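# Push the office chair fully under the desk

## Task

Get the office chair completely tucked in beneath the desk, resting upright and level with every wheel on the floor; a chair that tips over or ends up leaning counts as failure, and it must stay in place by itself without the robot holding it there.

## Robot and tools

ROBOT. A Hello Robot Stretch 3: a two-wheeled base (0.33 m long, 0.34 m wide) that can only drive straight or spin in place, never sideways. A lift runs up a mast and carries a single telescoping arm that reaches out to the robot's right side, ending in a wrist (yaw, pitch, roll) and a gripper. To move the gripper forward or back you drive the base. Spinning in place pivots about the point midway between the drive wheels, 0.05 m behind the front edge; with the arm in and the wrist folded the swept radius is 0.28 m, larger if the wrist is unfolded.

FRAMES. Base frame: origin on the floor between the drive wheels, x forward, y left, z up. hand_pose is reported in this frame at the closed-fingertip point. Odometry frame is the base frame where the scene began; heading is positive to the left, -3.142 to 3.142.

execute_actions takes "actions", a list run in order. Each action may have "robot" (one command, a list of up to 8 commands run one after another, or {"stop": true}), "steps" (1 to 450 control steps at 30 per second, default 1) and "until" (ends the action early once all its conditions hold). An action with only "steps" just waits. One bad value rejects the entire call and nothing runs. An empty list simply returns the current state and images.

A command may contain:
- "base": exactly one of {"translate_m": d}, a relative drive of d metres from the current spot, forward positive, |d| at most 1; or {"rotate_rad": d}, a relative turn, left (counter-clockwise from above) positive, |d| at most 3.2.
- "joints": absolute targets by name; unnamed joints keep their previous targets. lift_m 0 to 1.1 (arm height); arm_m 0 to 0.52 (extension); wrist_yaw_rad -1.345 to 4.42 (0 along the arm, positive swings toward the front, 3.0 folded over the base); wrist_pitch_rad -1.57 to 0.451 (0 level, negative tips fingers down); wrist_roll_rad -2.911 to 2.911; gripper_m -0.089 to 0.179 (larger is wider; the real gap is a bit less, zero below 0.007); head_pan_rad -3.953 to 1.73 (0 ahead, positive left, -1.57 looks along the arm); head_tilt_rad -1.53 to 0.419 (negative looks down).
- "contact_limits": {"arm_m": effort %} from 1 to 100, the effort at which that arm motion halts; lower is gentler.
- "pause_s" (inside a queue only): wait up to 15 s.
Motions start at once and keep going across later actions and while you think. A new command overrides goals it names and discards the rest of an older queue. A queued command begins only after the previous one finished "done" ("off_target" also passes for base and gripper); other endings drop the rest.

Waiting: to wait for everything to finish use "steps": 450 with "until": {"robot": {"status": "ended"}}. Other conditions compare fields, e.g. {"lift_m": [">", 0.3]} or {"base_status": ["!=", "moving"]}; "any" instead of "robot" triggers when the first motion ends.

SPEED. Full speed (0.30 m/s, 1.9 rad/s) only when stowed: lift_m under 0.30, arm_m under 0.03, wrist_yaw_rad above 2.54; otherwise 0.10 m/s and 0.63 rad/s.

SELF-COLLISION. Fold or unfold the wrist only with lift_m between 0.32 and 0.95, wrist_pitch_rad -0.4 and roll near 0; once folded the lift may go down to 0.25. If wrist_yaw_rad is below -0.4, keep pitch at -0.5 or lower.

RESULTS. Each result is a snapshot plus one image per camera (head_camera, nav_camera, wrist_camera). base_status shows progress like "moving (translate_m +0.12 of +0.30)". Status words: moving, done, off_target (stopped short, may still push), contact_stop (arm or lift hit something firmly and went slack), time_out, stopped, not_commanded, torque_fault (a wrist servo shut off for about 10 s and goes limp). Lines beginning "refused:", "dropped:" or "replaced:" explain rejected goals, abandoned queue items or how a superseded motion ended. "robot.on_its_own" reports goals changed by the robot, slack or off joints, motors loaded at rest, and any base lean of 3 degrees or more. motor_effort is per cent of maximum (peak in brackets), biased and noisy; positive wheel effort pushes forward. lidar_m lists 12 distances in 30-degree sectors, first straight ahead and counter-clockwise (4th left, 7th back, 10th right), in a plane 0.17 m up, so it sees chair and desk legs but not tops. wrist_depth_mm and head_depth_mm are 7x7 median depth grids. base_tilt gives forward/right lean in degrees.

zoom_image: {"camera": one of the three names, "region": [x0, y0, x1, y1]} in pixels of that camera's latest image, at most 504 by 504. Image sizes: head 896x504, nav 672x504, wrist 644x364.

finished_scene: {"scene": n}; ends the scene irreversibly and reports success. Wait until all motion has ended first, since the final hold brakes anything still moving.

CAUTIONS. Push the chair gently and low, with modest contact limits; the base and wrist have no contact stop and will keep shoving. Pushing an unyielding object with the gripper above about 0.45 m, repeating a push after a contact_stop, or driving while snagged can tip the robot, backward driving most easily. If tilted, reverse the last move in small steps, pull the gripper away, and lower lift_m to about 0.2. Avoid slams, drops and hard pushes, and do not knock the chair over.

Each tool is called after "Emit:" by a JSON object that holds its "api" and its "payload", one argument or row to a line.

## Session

Emit:
{"api": "execute_actions", "payload": {
  "actions": [
    {"robot":{"joints":{"head_tilt_rad":-0.6}},"steps":25}
  ]
}}

Scene clock: 0.83 s.
robot.base_odometry: x=+0.000 y=+0.000 heading=+0.000 (m, m, rad; robot's odometry frame)
robot.turned_by_wheels: +0.000 (rad since the last result)
robot.turned_by_imu: +0.000 (rad since the last result)
robot.base_tilt: forward=+1.1 right=-0.8 (deg)
robot.lidar_m: 0.94 0.93 1.03 1.25 1.25 1.39 2.06 2.76 1.73 2.51 2.49 1.15
robot.head_depth_mm: 1509 1675 1193 1329 1575 1459 1209 / 1457 1599 1153 1254 1470 1451 1212 / 1406 1537 1093 1181 1377 1453 1210 / 1359 1502 1077 1122 1303 1452 1210 / 1306 1447 1074 1069 1231 1408 1216 / 1274 1393 1075 1019 1158 1342 1211 / 1231 1351 1079 971 1104 1260 1206
robot.base_status: not_commanded
robot.joint_positions: lift_m=+0.302 arm_m=+0.001 wrist_yaw_rad=+2.971 wrist_pitch_rad=-0.387 wrist_roll_rad=+0.006 gripper_m=+0.037 head_pan_rad=+0.000 head_tilt_rad=-0.592
robot.joint_goals: lift_m=+0.302 arm_m=+0.001 wrist_yaw_rad=+2.971 wrist_pitch_rad=-0.387 wrist_roll_rad=+0.006 gripper_m=+0.037 head_pan_rad=+0.000 head_tilt_rad=-0.600
robot.joint_status: lift_m=not_commanded arm_m=not_commanded wrist_yaw_rad=not_commanded wrist_pitch_rad=not_commanded wrist_roll_rad=not_commanded gripper_m=not_commanded head_pan_rad=not_commanded head_tilt_rad=moving
robot.measured_speeds: translate_m=+0.000 rotate_rad=+0.000 lift_m=+0.000 arm_m=+0.000 wrist_yaw_rad=+0.000 wrist_pitch_rad=+0.000 wrist_roll_rad=+0.000 head_pan_rad=+0.000 head_tilt_rad=+0.000
robot: refusals=0 queue=running queue_left=0
robot.motor_effort: left_wheel=-1(1) right_wheel=+0(1) lift_m=+35(35) arm_m=+0(0) wrist_yaw_rad=+0(1) wrist_pitch_rad=+8(8) wrist_roll_rad=+0(0) gripper_m=-1(0) head_pan_rad=+0(0) head_tilt_rad=-4(27) (%)
robot.hand_pose: x=+0.0176 y=+0.0791 z=+0.3216 quat_wxyz=(+0.195, +0.705, +0.076, +0.678) (m; robot's base frame)
robot.wrist_depth_mm: 958 - - - - - 740 / - - - - - - 774 / - - - - - - 861 / 811 818 801 776 767 758 769 / 654 649 - 627 656 604 612 / 533 531 - 543 505 518 509 / 457 - - - 451 441 443
pictures: head_camera (sideways: a quarter turn clockwise sets it upright), nav_camera (sideways: a quarter turn counterclockwise sets it upright), wrist_camera
Images, in order (width x height): head_camera 896x504, nav_camera 672x504, wrist_camera 644x364.

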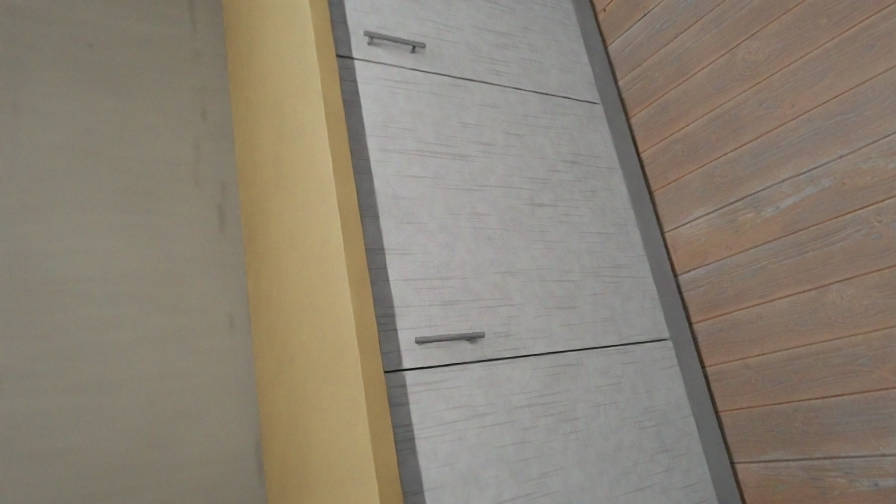

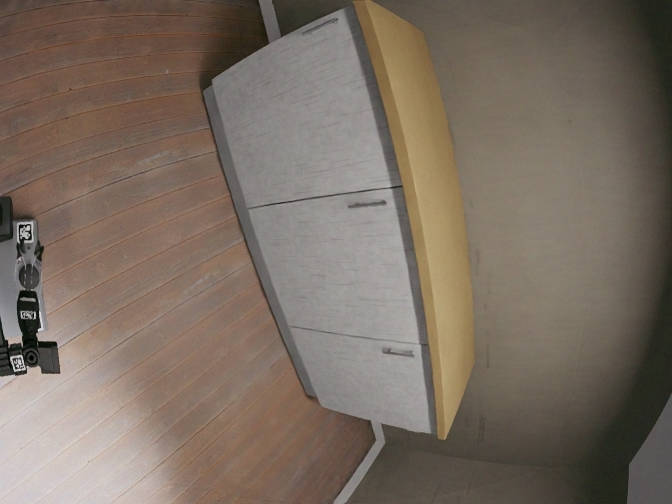

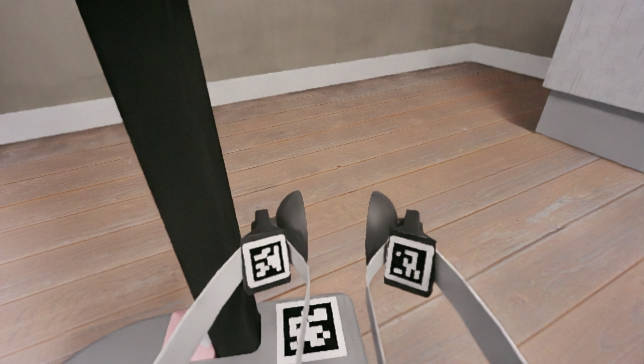

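Emit:
{"api": "execute_actions", "payload": {
  "actions": [
    {"robot":[{"joints":{"lift_m":0.28}},{"base":{"rotate_rad":-2.1}}],"steps":450,"until":{"robot":{"status":"ended"}}}
  ]
}}

Scene clock: 5.63 s.
robot.base_odometry: x=+0.000 y=+0.000 heading=-2.100 (m, m, rad; robot's odometry frame)
robot.turned_by_wheels: -2.100 (rad since the last result)
robot.turned_by_imu: -2.065 (rad since the last result)
robot.base_tilt: forward=+1.1 right=-0.8 (deg)
robot.lidar_m: 1.73 2.50 2.50 1.14 0.94 0.93 1.04 1.25 1.25 1.40 2.06 2.75
robot.head_depth_mm: 2781 3059 3234 2412 1821 1450 1206 / 3047 3280 3363 2310 1824 1457 1213 / 3302 3591 3600 2039 1818 1454 1209 / 3130 3318 1544 2027 1820 1459 1212 / 2798 2971 3160 2443 1810 1454 1205 / 2544 2782 2964 2424 1807 1460 1210 / 2342 2507 2730 2409 1812 1455 1213
robot.base_status: done (rotate_rad -2.0999 of -2.1000)
robot.joint_positions: lift_m=+0.280 arm_m=+0.001 wrist_yaw_rad=+2.971 wrist_pitch_rad=-0.387 wrist_roll_rad=+0.006 gripper_m=+0.037 head_pan_rad=+0.000 head_tilt_rad=-0.593
robot.joint_goals: lift_m=+0.280 arm_m=+0.001 wrist_yaw_rad=+2.971 wrist_pitch_rad=-0.387 wrist_roll_rad=+0.006 gripper_m=+0.037 head_pan_rad=+0.000 head_tilt_rad=-0.600
robot.joint_status: lift_m=done arm_m=not_commanded wrist_yaw_rad=not_commanded wrist_pitch_rad=not_commanded wrist_roll_rad=not_commanded gripper_m=not_commanded head_pan_rad=not_commanded head_tilt_rad=done
robot.measured_speeds: translate_m=+0.000 rotate_rad=+0.000 lift_m=+0.000 arm_m=+0.000 wrist_yaw_rad=+0.000 wrist_pitch_rad=+0.000 wrist_roll_rad=+0.000 head_pan_rad=+0.000 head_tilt_rad=+0.000
robot: refusals=0 queue=done queue_left=0
robot.motor_effort: left_wheel=+2(12) right_wheel=-2(7) lift_m=+26(35) arm_m=-1(1) wrist_yaw_rad=+1(1) wrist_pitch_rad=+8(8) wrist_roll_rad=+0(0) gripper_m=+0(0) head_pan_rad=-1(0) head_tilt_rad=-3(4) (%)
robot.hand_pose: x=+0.0176 y=+0.0790 z=+0.3000 quat_wxyz=(+0.195, +0.705, +0.076, +0.678) (m; robot's base frame)
robot.wrist_depth_mm: 721 - - - - - - / 761 - - - - - - / 839 922 - - - 980 968 / 777 777 753 751 733 726 721 / 620 615 - 589 619 592 576 / 517 507 - 510 483 491 482 / 447 - - - 424 415 413
pictures: head_camera (sideways: a quarter turn clockwise sets it upright), nav_camera (sideways: a quarter turn counterclockwise sets it upright), wrist_camera
Images, in order (width x height): head_camera 896x504, nav_camera 672x504, wrist_camera 644x364.

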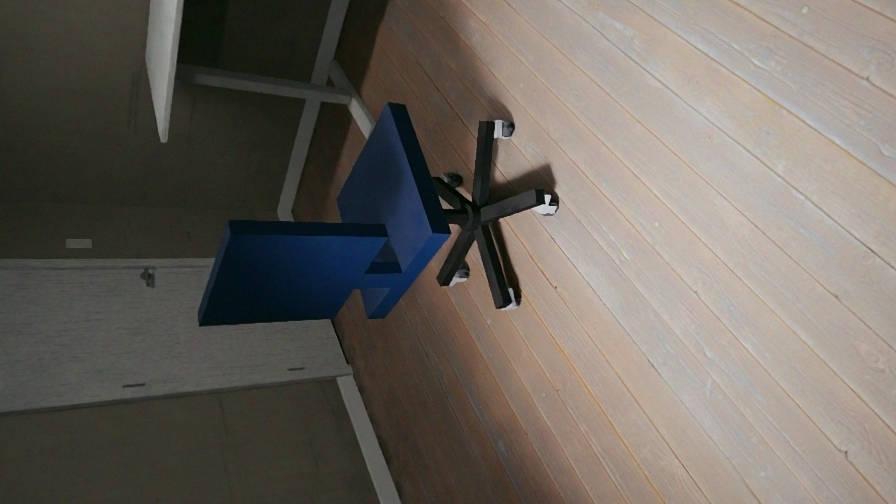

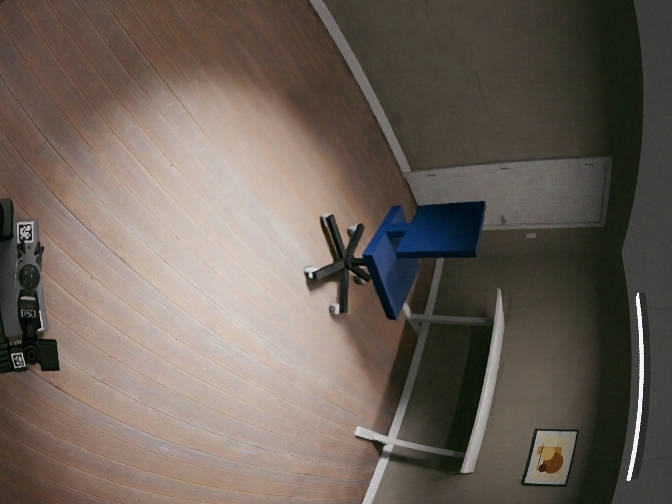

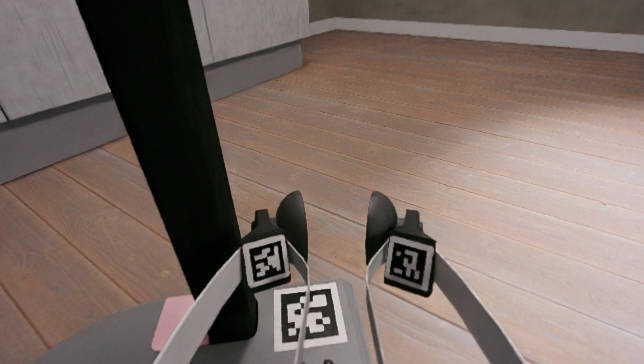

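Emit:
{"api": "execute_actions", "payload": {
  "actions": [
    {"robot":[{"base":{"rotate_rad":0.36}},{"base":{"translate_m":1}}],"steps":450,"until":{"robot":{"translate_m":[">",0.71]}}},
    {"robot":[{"base":{"translate_m":1}},{"base":{"rotate_rad":-1.31}},{"joints":{"lift_m":0.32,"wrist_yaw_rad":1.57,"arm_m":0.16,"gripper_m":0.17,"head_pan_rad":-0.3,"head_tilt_rad":-0.9}},{"joints":{"wrist_pitch_rad":0,"lift_m":0.15}}],"steps":450,"until":{"robot":{"status":"ended"}}}
  ]
}}

Scene clock: 27.13 s.
robot.base_odometry: x=-0.288 y=-1.687 heading=-3.050 (m, m, rad; robot's odometry frame)
robot.turned_by_wheels: -0.950 (rad since the last result)
robot.turned_by_imu: -0.929 (rad since the last result)
robot.base_tilt: forward=+1.0 right=-0.8 (deg)
robot.lidar_m: 1.94 1.80 1.13 0.99 1.00 1.19 2.22 1.77 2.07 2.75 2.45 0.70
robot.head_depth_mm: 2850 2629 559 715 1350 1243 1115 / 2682 2638 542 682 949 1239 1095 / 2406 2517 534 650 908 1191 1094 / 2363 2576 522 624 891 1245 1097 / 2268 2463 1882 996 1267 1235 1098 / 2132 2380 2054 1689 1430 1244 1093 / 2020 2314 2059 1684 1439 1243 1100
robot.base_status: done (rotate_rad -1.3099 of -1.3100)
robot.joint_positions: lift_m=+0.150 arm_m=+0.160 wrist_yaw_rad=+1.573 wrist_pitch_rad=-0.021 wrist_roll_rad=+0.006 gripper_m=+0.170 head_pan_rad=-0.293 head_tilt_rad=-0.889
robot.joint_goals: lift_m=+0.150 arm_m=+0.160 wrist_yaw_rad=+1.570 wrist_pitch_rad=+0.000 wrist_roll_rad=+0.006 gripper_m=+0.170 head_pan_rad=-0.300 head_tilt_rad=-0.900
robot.joint_status: lift_m=done arm_m=done wrist_yaw_rad=done wrist_pitch_rad=done wrist_roll_rad=not_commanded gripper_m=done head_pan_rad=done head_tilt_rad=done
robot.measured_speeds: translate_m=+0.000 rotate_rad=+0.000 lift_m=+0.000 arm_m=+0.000 wrist_yaw_rad=+0.000 wrist_pitch_rad=+0.000 wrist_roll_rad=+0.000 head_pan_rad=+0.000 head_tilt_rad=+0.000
robot: refusals=0 queue=done queue_left=0
robot.motor_effort: left_wheel=+1(11) right_wheel=-3(8) lift_m=+26(45) arm_m=+3(4) wrist_yaw_rad=-2(3) wrist_pitch_rad=+11(11) wrist_roll_rad=+0(0) gripper_m=+0(85) head_pan_rad=-3(21) head_tilt_rad=-4(21) (%)
robot.hand_pose: x=+0.2343 y=-0.3041 z=+0.2595 quat_wxyz=(+0.504, +0.507, -0.495, +0.494) (m; robot's base frame)
robot.wrist_depth_mm: - 342 334 339 341 349 - / - - - 545 - - - / - - - - - - - / - - - - - - - / 857 949 618 578 683 832 828 / 651 566 592 533 584 483 608 / 461 461 431 431 449 452 438
pictures: head_camera (sideways: a quarter turn clockwise sets it upright), nav_camera (sideways: a quarter turn counterclockwise sets it upright), wrist_camera
Images, in order (width x height): head_camera 896x504, nav_camera 672x504, wrist_camera 644x364.

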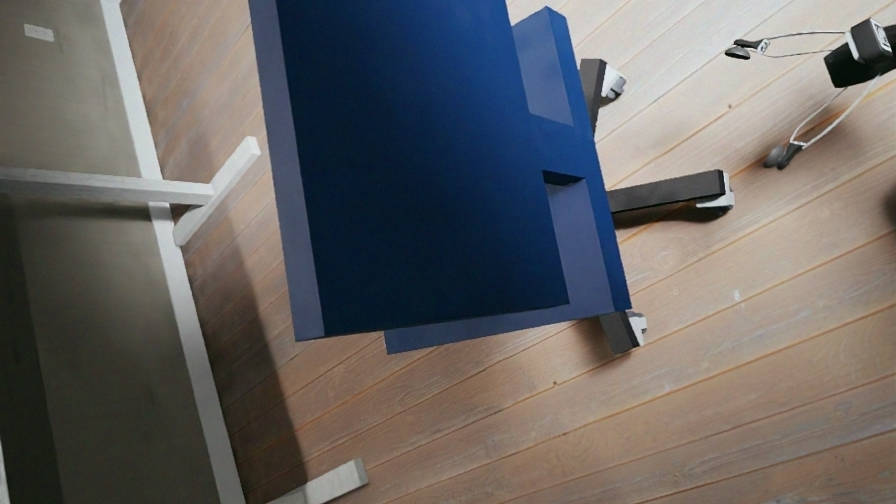

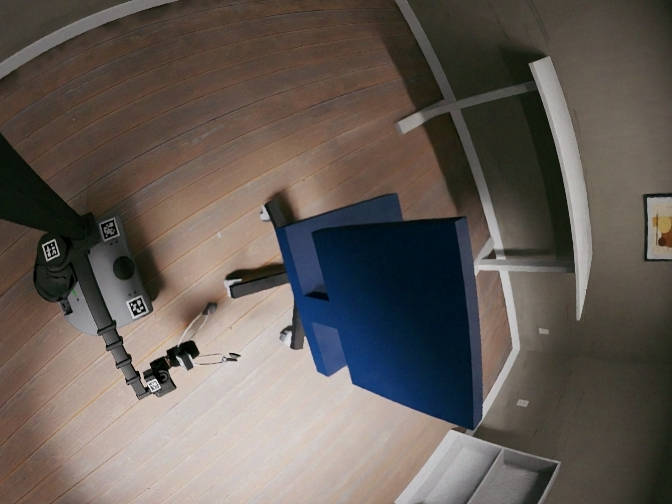

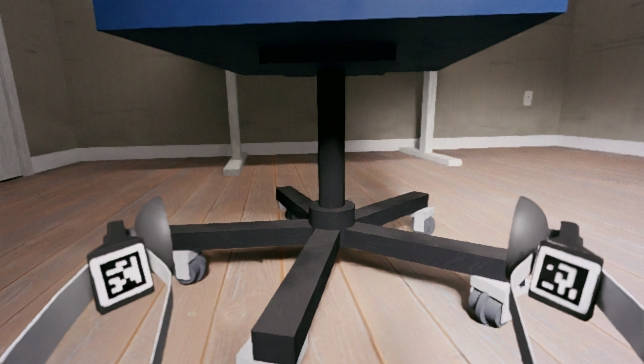

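Emit:
{"api": "execute_actions", "payload": {
  "actions": [
    {"robot":[{"base":{"translate_m":0.46},"joints":{"arm_m":0.18,"head_pan_rad":-0.6,"head_tilt_rad":-1.2}},{"joints":{"gripper_m":0.0}}],"steps":450,"until":{"robot":{"status":"ended"}}},
    {"robot":{"base":{"translate_m":0.9}},"steps":450,"until":{"robot":{"status":"ended"}}}
  ]
}}

Scene clock: 48.13 s.
robot.base_odometry: x=-1.642 y=-1.811 heading=-3.050 (m, m, rad; robot's odometry frame)
robot.turned_by_wheels: -0.001 (rad since the last result)
robot.turned_by_imu: -0.059 (rad since the last result)
robot.base_tilt: forward=+1.1 right=-0.8 (deg)
robot.lidar_m: 1.09 0.67 1.26 1.30 1.30 1.53 2.66 3.03 2.80 2.11 0.33 1.19
robot.head_depth_mm: 1924 1698 1531 874 801 364 1087 / 1868 1704 1497 878 804 590 1074 / 514 1599 963 875 803 755 - / 486 1658 1537 879 811 1136 - / 486 457 1530 875 1223 1175 1087 / 485 438 1535 1389 1274 1174 1088 / 487 431 1470 1380 1276 1160 1090
robot.base_status: done (translate_m +0.8999 of +0.9000)
robot.joint_positions: lift_m=+0.150 arm_m=+0.180 wrist_yaw_rad=+1.692 wrist_pitch_rad=-0.022 wrist_roll_rad=+0.006 gripper_m=+0.011 head_pan_rad=-0.593 head_tilt_rad=-1.186
robot.joint_goals: lift_m=+0.150 arm_m=+0.180 wrist_yaw_rad=+1.714 wrist_pitch_rad=+0.000 wrist_roll_rad=+0.006 gripper_m=+0.009 head_pan_rad=-0.600 head_tilt_rad=-1.200
robot.joint_status: lift_m=done arm_m=done wrist_yaw_rad=done wrist_pitch_rad=done wrist_roll_rad=not_commanded gripper_m=done head_pan_rad=done head_tilt_rad=done
robot.measured_speeds: translate_m=+0.000 rotate_rad=+0.000 lift_m=+0.000 arm_m=+0.000 wrist_yaw_rad=+0.000 wrist_pitch_rad=+0.000 wrist_roll_rad=+0.000 head_pan_rad=+0.000 head_tilt_rad=+0.000
robot: refusals=0 queue=done queue_left=0
robot.on_its_own: wrist_yaw_rad is held at +1.714, not at your +1.570, by its stall guard, which is not easing now; gripper_m is held at +0.009, not at your +0.000, by its stall guard, which is not easing now; right_wheel is at rest, and its effort (+21) is outside its rest range (-18 to +18); wrist_yaw_rad is at rest, and its effort (+18) is outside its rest range (-12 to +12)
robot.motor_effort: left_wheel=+1(16) right_wheel=+21(36) lift_m=+27(27) arm_m=-1(4) wrist_yaw_rad=+18(63) wrist_pitch_rad=+12(12) wrist_roll_rad=+0(0) gripper_m=-22(100) head_pan_rad=-4(23) head_tilt_rad=-5(23) (%)
robot.hand_pose: x=+0.2324 y=-0.2943 z=+0.2593 quat_wxyz=(+0.474, +0.536, -0.464, +0.522) (m; robot's base frame)
robot.wrist_depth_mm: 945 330 333 94 276 - 710 / 978 - - 98 - - 753 / - - - 101 - - 790 / - - - 105 - - - / 659 861 857 109 114 829 757 / 608 601 375 114 514 573 574 / 457 459 334 119 295 314 447
pictures: head_camera (sideways: a quarter turn clockwise sets it upright), nav_camera (sideways: a quarter turn counterclockwise sets it upright), wrist_camera
Images, in order (width x height): head_camera 896x504, nav_camera 672x504, wrist_camera 644x364.

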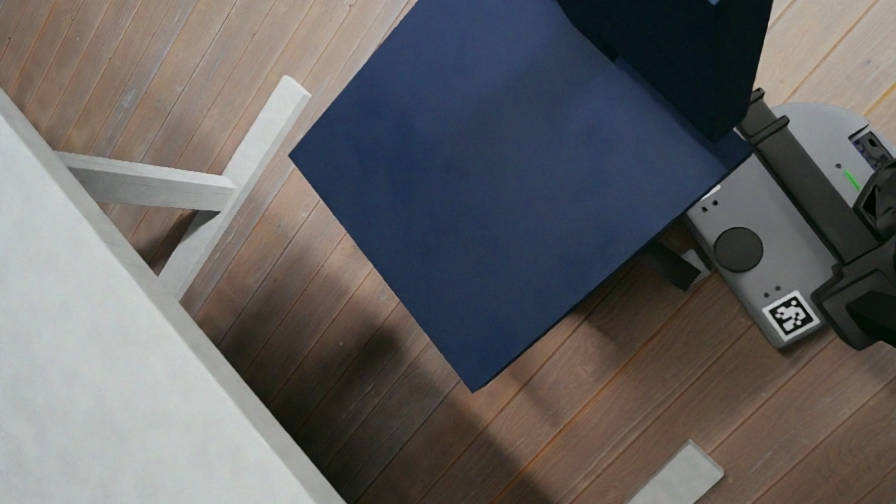

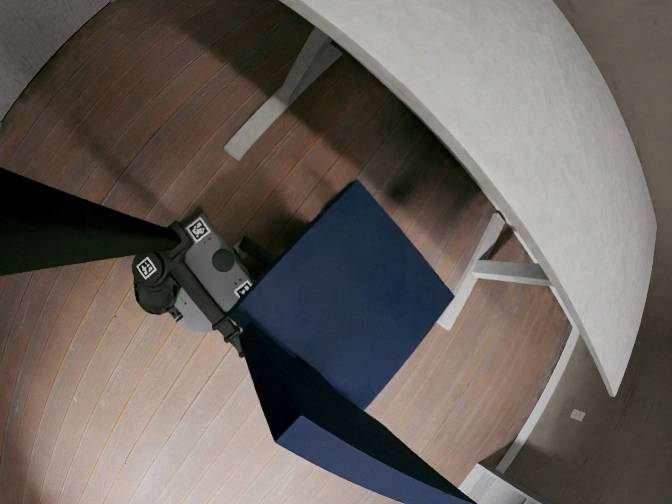

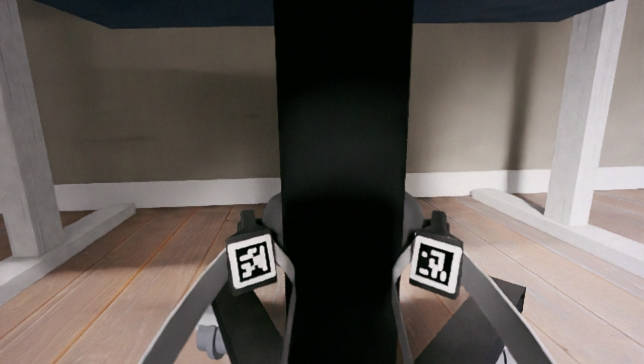

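Emit:
{"api": "execute_actions", "payload": {
  "actions": [
    {"robot":[{"base":{"translate_m":0.27}},{"base":{"rotate_rad":0.5},"joints":{"head_pan_rad":-1.3}}],"steps":450,"until":{"robot":{"status":"ended"}}}
  ]
}}

Scene clock: 57.23 s.
robot.base_odometry: x=-1.911 y=-1.835 heading=-2.551 (m, m, rad; robot's odometry frame)
robot.turned_by_wheels: +0.499 (rad since the last result)
robot.turned_by_imu: +0.247 (rad since the last result)
robot.base_tilt: forward=+1.1 right=-0.8 (deg)
robot.lidar_m: 0.87 0.50 1.22 1.37 1.42 1.95 3.25 3.35 2.38 2.08 0.35 0.91
robot.head_depth_mm: 1928 403 1517 1377 1270 1171 1082 / 1921 1700 351 1352 1271 1191 - / 514 1709 1503 319 299 - - / 486 438 923 877 302 749 - / 486 430 387 358 785 1133 1085 / 486 431 387 351 322 305 1078 / 487 431 387 352 322 297 284
robot.base_status: done (rotate_rad +0.4998 of +0.5000)
robot.joint_positions: lift_m=+0.150 arm_m=+0.180 wrist_yaw_rad=+1.584 wrist_pitch_rad=-0.023 wrist_roll_rad=+0.006 gripper_m=+0.014 head_pan_rad=-1.293 head_tilt_rad=-1.186
robot.joint_goals: lift_m=+0.150 arm_m=+0.180 wrist_yaw_rad=+1.604 wrist_pitch_rad=+0.000 wrist_roll_rad=+0.006 gripper_m=+0.013 head_pan_rad=-1.300 head_tilt_rad=-1.200
robot.joint_status: lift_m=done arm_m=done wrist_yaw_rad=done wrist_pitch_rad=done wrist_roll_rad=not_commanded gripper_m=done head_pan_rad=done head_tilt_rad=done
robot.measured_speeds: translate_m=+0.000 rotate_rad=+0.000 lift_m=+0.000 arm_m=+0.000 wrist_yaw_rad=+0.000 wrist_pitch_rad=+0.000 wrist_roll_rad=+0.000 head_pan_rad=+0.000 head_tilt_rad=+0.000
robot: refusals=0 queue=done queue_left=0
robot.on_its_own: wrist_yaw_rad is held at +1.604, not at your +1.570, by its stall guard, which is not easing now; gripper_m is held at +0.013, not at your +0.000, by its stall guard, which is not easing now; wrist_yaw_rad is at rest, and its effort (+16) is outside its rest range (-12 to +12)
robot.motor_effort: left_wheel=-5(25) right_wheel=+5(40) lift_m=+27(27) arm_m=-5(6) wrist_yaw_rad=+16(78) wrist_pitch_rad=+12(12) wrist_roll_rad=+0(0) gripper_m=-20(28) head_pan_rad=-3(32) head_tilt_rad=-6(6) (%)
robot.hand_pose: x=+0.2342 y=-0.3221 z=+0.2591 quat_wxyz=(+0.501, +0.510, -0.492, +0.496) (m; robot's base frame)
robot.wrist_depth_mm: 764 759 339 95 278 715 712 / 790 774 776 97 747 752 746 / 820 814 813 101 763 774 770 / 870 853 839 105 788 796 793 / 832 851 840 109 114 831 794 / 591 605 535 114 324 577 571 / 463 456 436 119 432 314 424
pictures: head_camera (sideways: a quarter turn clockwise sets it upright), nav_camera (sideways: a quarter turn counterclockwise sets it upright), wrist_camera
Images, in order (width x height): head_camera 896x504, nav_camera 672x504, wrist_camera 644x364.

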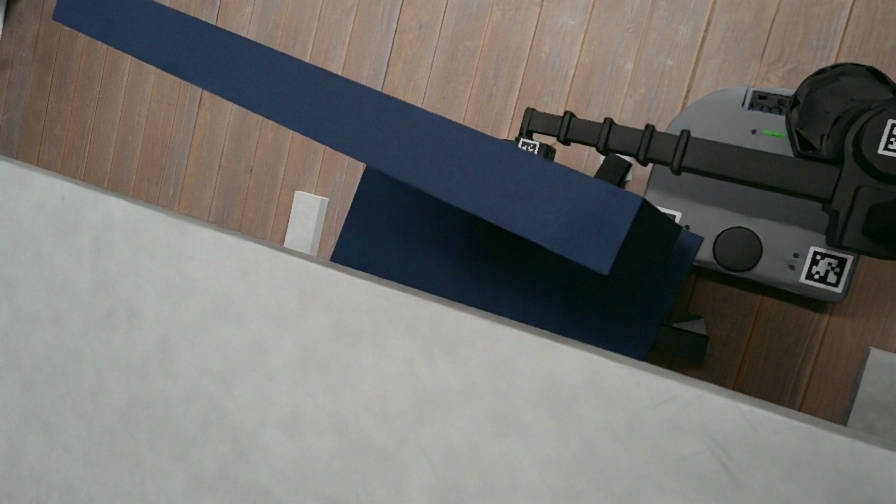

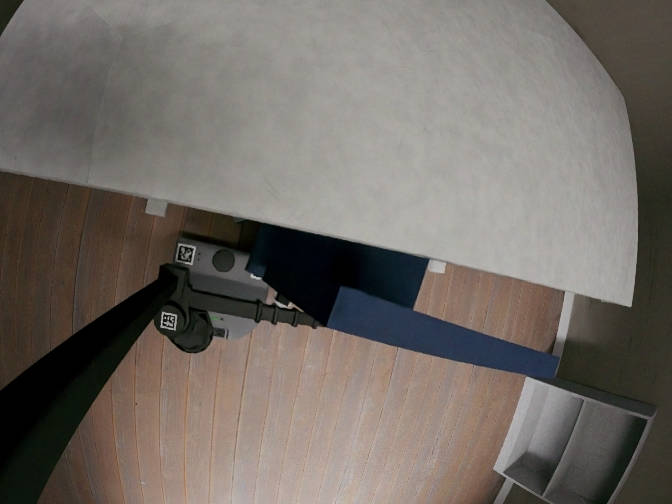

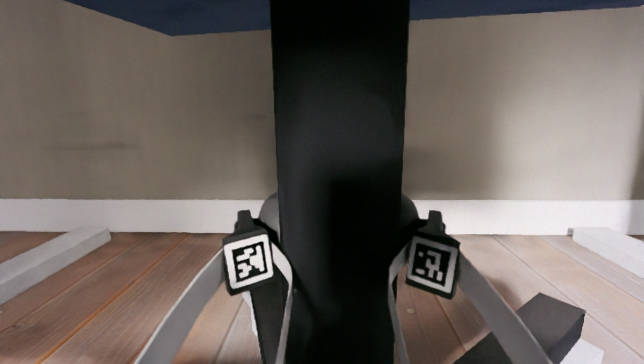

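Emit:
{"api": "execute_actions", "payload": {
  "actions": [
    {"robot":[{"base":{"translate_m":0.085}},{"joints":{"gripper_m":0.13}}],"steps":450,"until":{"robot":{"status":"ended"}}}
  ]
}}

Scene clock: 64.90 s.
robot.base_odometry: x=-1.982 y=-1.882 heading=-2.551 (m, m, rad; robot's odometry frame)
robot.turned_by_wheels: +0.000 (rad since the last result)
robot.turned_by_imu: -0.104 (rad since the last result)
robot.base_tilt: forward=+1.1 right=-0.8 (deg)
robot.lidar_m: 0.80 0.45 0.45 1.38 1.39 1.78 3.32 3.35 2.41 2.09 0.33 0.87
robot.head_depth_mm: 1886 403 1493 1382 1275 1178 1084 / 1918 1711 351 328 1250 1202 - / 495 1618 1514 853 292 - - / 486 430 387 352 325 303 - / 486 430 387 352 322 297 283 / 486 430 388 352 322 297 283 / 487 431 387 352 322 297 283
robot.base_status: done (translate_m +0.0850 of +0.0850)
robot.joint_positions: lift_m=+0.150 arm_m=+0.180 wrist_yaw_rad=+1.678 wrist_pitch_rad=-0.022 wrist_roll_rad=+0.006 gripper_m=+0.130 head_pan_rad=-1.293 head_tilt_rad=-1.186
robot.joint_goals: lift_m=+0.150 arm_m=+0.180 wrist_yaw_rad=+1.674 wrist_pitch_rad=+0.000 wrist_roll_rad=+0.006 gripper_m=+0.130 head_pan_rad=-1.300 head_tilt_rad=-1.200
robot.joint_status: lift_m=done arm_m=done wrist_yaw_rad=done wrist_pitch_rad=done wrist_roll_rad=not_commanded gripper_m=done head_pan_rad=done head_tilt_rad=done
robot.measured_speeds: translate_m=+0.000 rotate_rad=+0.000 lift_m=+0.000 arm_m=+0.000 wrist_yaw_rad=+0.000 wrist_pitch_rad=+0.000 wrist_roll_rad=+0.000 head_pan_rad=+0.000 head_tilt_rad=+0.000
robot: refusals=0 queue=done queue_left=0
robot.on_its_own: wrist_yaw_rad is held at +1.674, not at your +1.570, by its stall guard, which is not easing now
robot.motor_effort: left_wheel=-1(9) right_wheel=+0(35) lift_m=+27(27) arm_m=+2(5) wrist_yaw_rad=-2(42) wrist_pitch_rad=+12(12) wrist_roll_rad=+0(0) gripper_m=+0(82) head_pan_rad=-3(3) head_tilt_rad=-6(6) (%)
robot.hand_pose: x=+0.2328 y=-0.2975 z=+0.2592 quat_wxyz=(+0.477, +0.533, -0.468, +0.519) (m; robot's base frame)
robot.wrist_depth_mm: 744 715 334 93 275 689 686 / 738 752 743 97 724 716 709 / 783 773 764 100 731 741 733 / 830 797 780 104 756 756 766 / 828 812 796 108 760 777 770 / 606 586 524 113 552 521 582 / 462 462 438 118 432 302 415
pictures: head_camera (sideways: a quarter turn clockwise sets it upright), nav_camera (sideways: a quarter turn counterclockwise sets it upright), wrist_camera
Images, in order (width x height): head_camera 896x504, nav_camera 672x504, wrist_camera 644x364.

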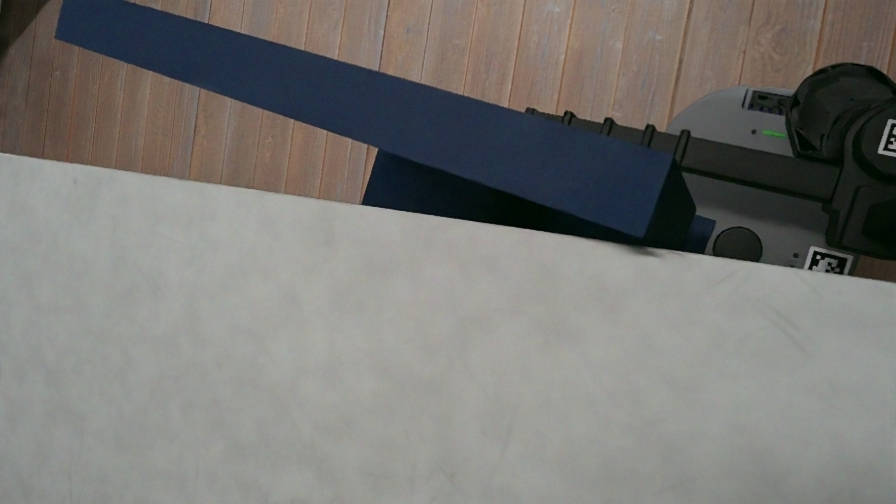

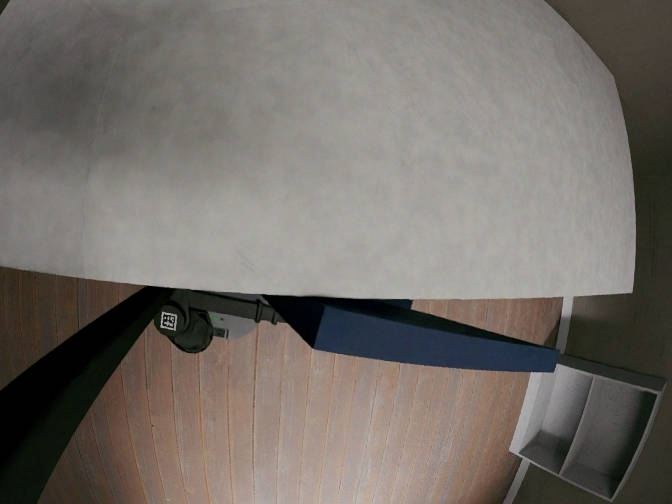

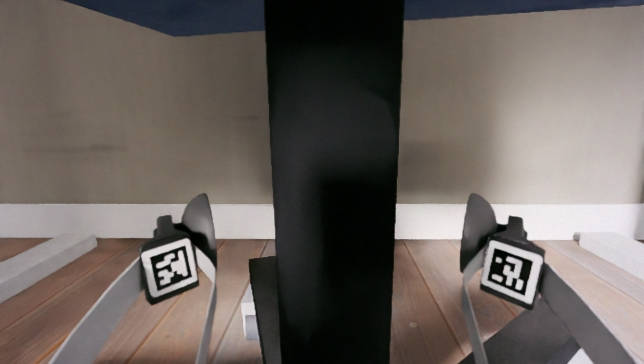

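Emit:
{"api": "execute_actions", "payload": {
  "actions": [
    {"robot":[{"base":{"translate_m":-0.36}},{"joints":{"gripper_m":0,"arm_m":0.33,"lift_m":0.34,"wrist_yaw_rad":1.57,"head_pan_rad":-1.0}},{"base":{"translate_m":0.18}}],"steps":450,"until":{"robot":{"status":"ended"}}}
  ]
}}

Scene clock: 78.93 s.
robot.base_odometry: x=-1.833 y=-1.782 heading=-2.552 (m, m, rad; robot's odometry frame)
robot.turned_by_wheels: -0.001 (rad since the last result)
robot.turned_by_imu: -0.078 (rad since the last result)
robot.base_tilt: forward=+1.1 right=-0.8 (deg)
robot.lidar_m: 0.99 0.60 1.20 1.36 1.36 1.67 3.13 3.13 2.33 2.07 1.09 0.46
robot.head_depth_mm: 1918 1703 1523 1391 1265 1166 1085 / 1920 1708 1536 1363 1269 1182 1088 / 1830 1654 1522 1388 1273 - - / 491 390 361 446 1164 1204 - / 486 1366 953 852 821 1173 1076 / 485 431 924 877 833 1165 1086 / 486 431 387 840 1229 1176 1069
robot.base_status: done (translate_m +0.1799 of +0.1800)
robot.joint_positions: lift_m=+0.340 arm_m=+0.330 wrist_yaw_rad=+1.534 wrist_pitch_rad=-0.025 wrist_roll_rad=+0.006 gripper_m=+0.000 head_pan_rad=-1.006 head_tilt_rad=-1.186
robot.joint_goals: lift_m=+0.340 arm_m=+0.330 wrist_yaw_rad=+1.570 wrist_pitch_rad=+0.000 wrist_roll_rad=+0.006 gripper_m=+0.000 head_pan_rad=-1.000 head_tilt_rad=-1.200
robot.joint_status: lift_m=done arm_m=done wrist_yaw_rad=done wrist_pitch_rad=done wrist_roll_rad=not_commanded gripper_m=done head_pan_rad=done head_tilt_rad=done
robot.measured_speeds: translate_m=+0.000 rotate_rad=+0.000 lift_m=+0.000 arm_m=+0.000 wrist_yaw_rad=+0.000 wrist_pitch_rad=+0.000 wrist_roll_rad=+0.000 head_pan_rad=+0.000 head_tilt_rad=+0.000
robot: refusals=0 queue=done queue_left=0
robot.on_its_own: left_wheel is at rest, and its effort (-22) is outside its rest range (-18 to +18); right_wheel is at rest, and its effort (+40) is outside its rest range (-18 to +18); wrist_yaw_rad is at rest, and its effort (+28) is outside its rest range (-12 to +12)
robot.motor_effort: left_wheel=-22(38) right_wheel=+40(47) lift_m=+42(45) arm_m=-5(4) wrist_yaw_rad=+28(59) wrist_pitch_rad=+13(14) wrist_roll_rad=+0(0) gripper_m=-7(82) head_pan_rad=+2(22) head_tilt_rad=-5(6) (%)
robot.hand_pose: x=+0.2340 y=-0.4850 z=+0.4478 quat_wxyz=(+0.514, +0.498, -0.504, +0.483) (m; robot's base frame)
robot.wrist_depth_mm: 116 858 881 966 - 657 - / 120 899 932 981 - - - / 123 322 957 995 - 709 - / 127 142 179 180 202 - - / 130 140 157 - 213 - - / 134 145 159 867 817 849 918 / 403 369 718 614 715 684 707
pictures: head_camera (sideways: a quarter turn clockwise sets it upright), nav_camera (sideways: a quarter turn counterclockwise sets it upright), wrist_camera
Images, in order (width x height): head_camera 896x504, nav_camera 672x504, wrist_camera 644x364.

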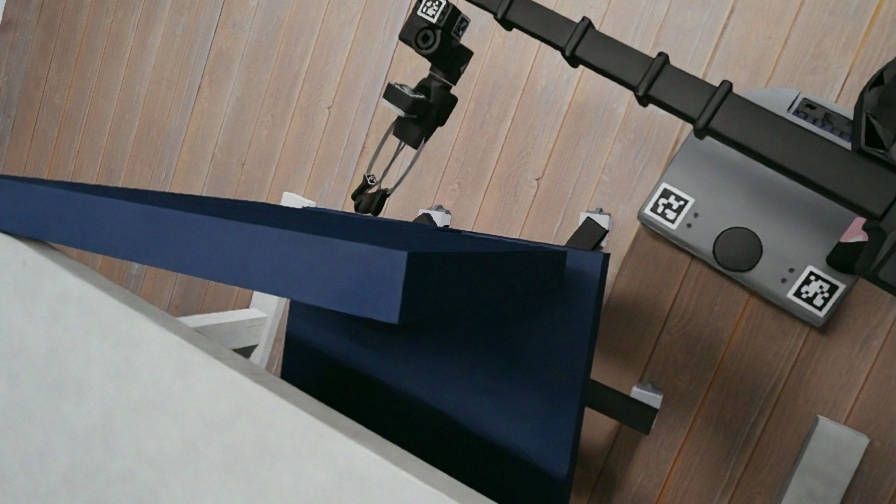

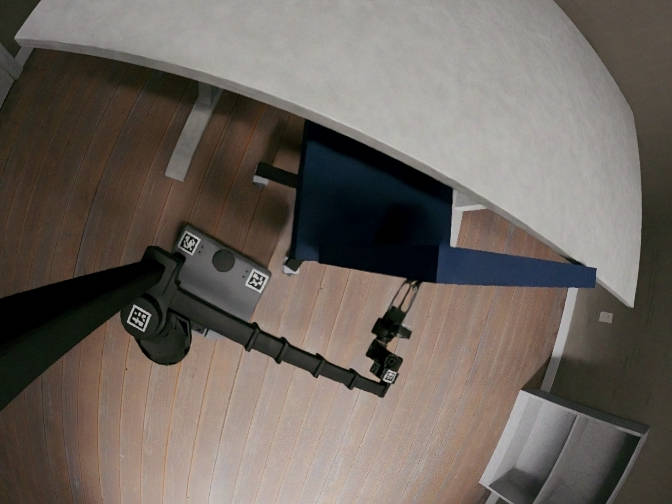

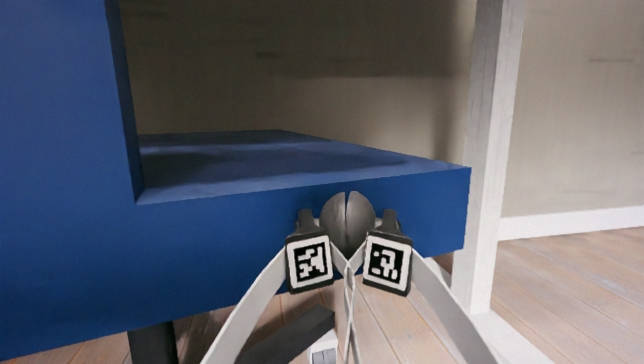

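Emit:
{"api": "execute_actions", "payload": {
  "actions": [
    {"robot":[{"base":{"translate_m":-0.25}},{"joints":{"arm_m":0.04,"head_pan_rad":-0.4},"base":{"rotate_rad":-0.25}},{"base":{"translate_m":0.31}},{"base":{"translate_m":-0.02}}],"steps":450,"until":{"robot":{"status":"ended"}}}
  ]
}}

Scene clock: 95.20 s.
robot.base_odometry: x=-1.898 y=-1.740 heading=-2.801 (m, m, rad; robot's odometry frame)
robot.turned_by_wheels: -0.249 (rad since the last result)
robot.turned_by_imu: -0.348 (rad since the last result)
robot.base_tilt: forward=+1.1 right=-0.8 (deg)
robot.lidar_m: 0.42 0.99 0.63 1.38 1.44 1.46 2.02 3.12 3.22 2.28 2.00 1.03
robot.head_depth_mm: 537 1695 1530 1387 1277 1188 1076 / 480 410 1463 1381 1292 1154 1065 / 485 445 362 662 1265 1201 - / 485 437 936 323 536 1187 - / 486 430 405 863 792 1190 - / 487 431 387 852 832 1171 1098 / 486 431 387 360 1237 1166 1070
robot.base_status: done (translate_m -0.0200 of -0.0200)
robot.joint_positions: lift_m=+0.340 arm_m=+0.040 wrist_yaw_rad=+1.443 wrist_pitch_rad=-0.022 wrist_roll_rad=+0.006 gripper_m=+0.000 head_pan_rad=-0.407 head_tilt_rad=-1.186
robot.joint_goals: lift_m=+0.340 arm_m=+0.040 wrist_yaw_rad=+1.446 wrist_pitch_rad=+0.000 wrist_roll_rad=+0.006 gripper_m=+0.000 head_pan_rad=-0.400 head_tilt_rad=-1.200
robot.joint_status: lift_m=done arm_m=done wrist_yaw_rad=done wrist_pitch_rad=done wrist_roll_rad=not_commanded gripper_m=done head_pan_rad=done head_tilt_rad=done
robot.measured_speeds: translate_m=+0.000 rotate_rad=+0.000 lift_m=+0.000 arm_m=+0.000 wrist_yaw_rad=+0.000 wrist_pitch_rad=+0.000 wrist_roll_rad=+0.000 head_pan_rad=+0.000 head_tilt_rad=+0.000
robot: refusals=0 queue=done queue_left=0
robot.on_its_own: wrist_yaw_rad is held at +1.446, not at your +1.570, by its stall guard, which is not easing now
robot.motor_effort: left_wheel=+1(21) right_wheel=-1(40) lift_m=+42(42) arm_m=-3(5) wrist_yaw_rad=+3(41) wrist_pitch_rad=+12(19) wrist_roll_rad=+0(0) gripper_m=-3(9) head_pan_rad=+3(32) head_tilt_rad=-5(6) (%)
robot.hand_pose: x=+0.2322 y=-0.2180 z=+0.4487 quat_wxyz=(+0.535, +0.474, -0.527, +0.460) (m; robot's base frame)
robot.wrist_depth_mm: 747 832 156 180 307 - - / 775 843 163 187 - - - / 755 844 172 193 897 - - / 192 190 167 198 294 - - / 112 128 155 - - - - / 111 127 154 860 859 924 912 / 113 130 554 686 726 703 712
pictures: head_camera (sideways: a quarter turn clockwise sets it upright), nav_camera (sideways: a quarter turn counterclockwise sets it upright), wrist_camera
Images, in order (width x height): head_camera 896x504, nav_camera 672x504, wrist_camera 644x364.

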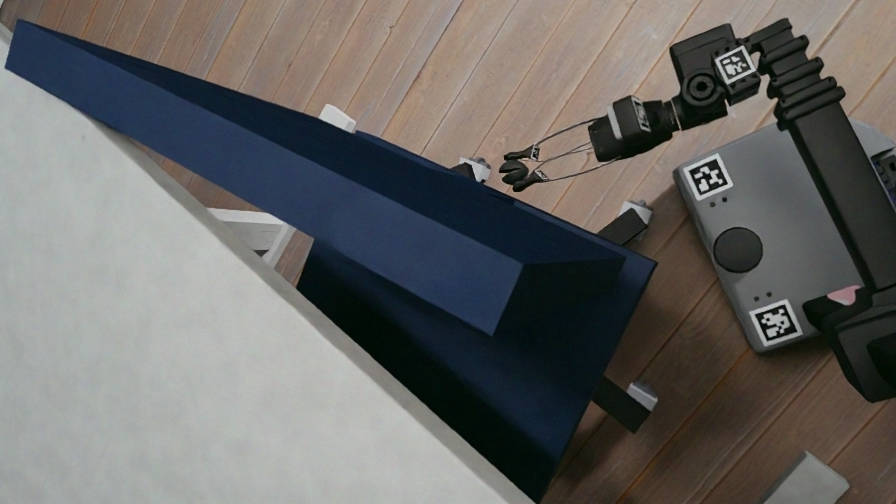

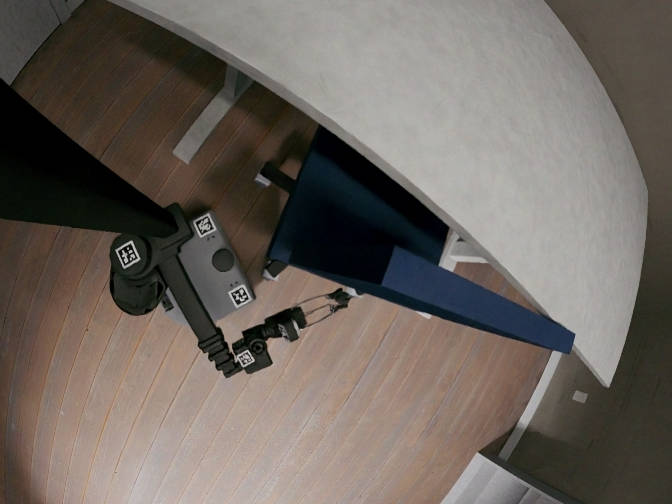

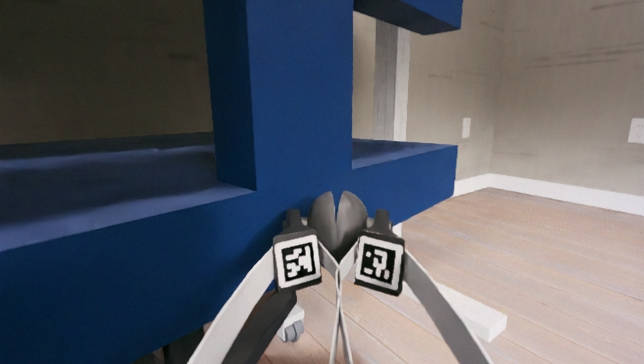

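Emit:
{"api": "execute_actions", "payload": {
  "actions": [
    {"robot":[{"base":{"translate_m":-0.3},"joints":{"arm_m":0,"wrist_yaw_rad":1.57}},{"base":{"rotate_rad":1.45}},{"base":{"translate_m":-0.37},"joints":{"gripper_m":0.12,"head_pan_rad":-0.2,"head_tilt_rad":-1.0}},{"base":{"rotate_rad":-0.91}},{"base":{"translate_m":0.3}}],"steps":450},
    {"steps":450,"until":{"robot":{"status":"ended"}}}
  ]
}}

Scene clock: 120.53 s.
robot.base_odometry: x=-1.887 y=-1.510 heading=-2.261 (m, m, rad; robot's odometry frame)
robot.turned_by_wheels: +0.540 (rad since the last result)
robot.turned_by_imu: +0.527 (rad since the last result)
robot.base_tilt: forward=+1.1 right=-0.8 (deg)
robot.lidar_m: 0.53 0.86 1.62 1.56 1.64 2.24 2.96 3.03 2.07 1.84 1.05 0.55
robot.head_depth_mm: 698 558 443 584 1307 1196 1077 / 698 557 432 535 872 1204 1095 / 697 556 422 492 739 1203 1098 / 697 555 475 456 660 1157 1098 / 697 557 475 424 595 1189 1098 / 699 556 475 398 1285 1208 1078 / 700 557 476 1550 1354 1202 1080
robot.base_status: done (translate_m +0.3000 of +0.3000)
robot.joint_positions: lift_m=+0.340 arm_m=+0.001 wrist_yaw_rad=+1.567 wrist_pitch_rad=-0.021 wrist_roll_rad=+0.006 gripper_m=+0.120 head_pan_rad=-0.207 head_tilt_rad=-1.001
robot.joint_goals: lift_m=+0.340 arm_m=+0.000 wrist_yaw_rad=+1.570 wrist_pitch_rad=+0.000 wrist_roll_rad=+0.006 gripper_m=+0.120 head_pan_rad=-0.200 head_tilt_rad=-1.000
robot.joint_status: lift_m=done arm_m=done wrist_yaw_rad=done wrist_pitch_rad=done wrist_roll_rad=not_commanded gripper_m=done head_pan_rad=done head_tilt_rad=done
robot.measured_speeds: translate_m=+0.000 rotate_rad=+0.000 lift_m=+0.000 arm_m=+0.000 wrist_yaw_rad=+0.000 wrist_pitch_rad=+0.000 wrist_roll_rad=+0.000 head_pan_rad=+0.000 head_tilt_rad=+0.000
robot: refusals=0 queue=done queue_left=0
robot.motor_effort: left_wheel=+1(10) right_wheel=-2(5) lift_m=+42(42) arm_m=-3(6) wrist_yaw_rad=+1(30) wrist_pitch_rad=+11(12) wrist_roll_rad=+0(0) gripper_m=+0(81) head_pan_rad=+1(17) head_tilt_rad=+0(12) (%)
robot.hand_pose: x=+0.2343 y=-0.1471 z=+0.4489 quat_wxyz=(+0.505, +0.506, -0.497, +0.492) (m; robot's base frame)
robot.wrist_depth_mm: 681 - - 210 215 995 991 / 699 - - 218 224 - - / 736 - - 225 318 - 669 / 227 221 228 234 240 247 252 / 222 227 235 239 250 258 696 / 865 841 935 805 941 859 775 / 715 732 737 521 676 706 669
pictures: head_camera (sideways: a quarter turn clockwise sets it upright), nav_camera (sideways: a quarter turn counterclockwise sets it upright), wrist_camera
Images, in order (width x height): head_camera 896x504, nav_camera 672x504, wrist_camera 644x364.

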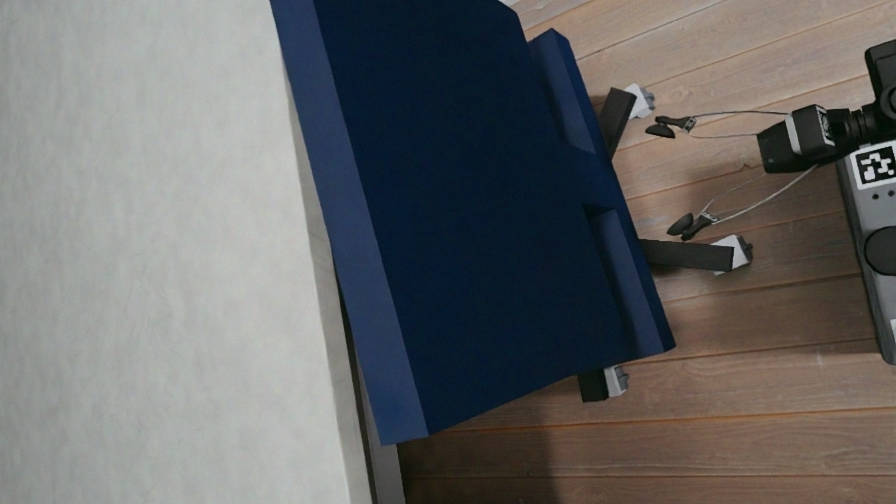

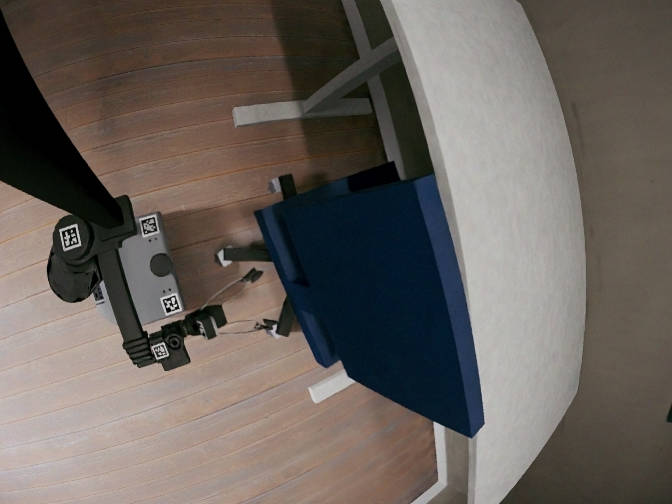

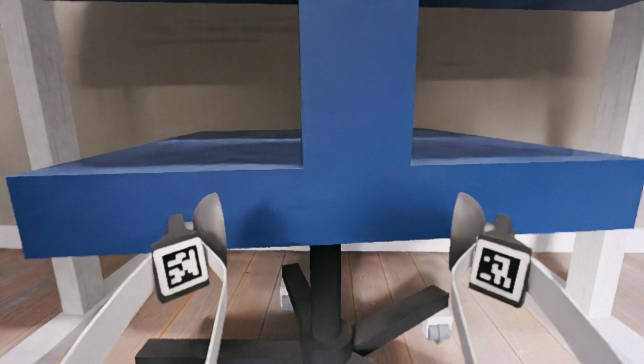

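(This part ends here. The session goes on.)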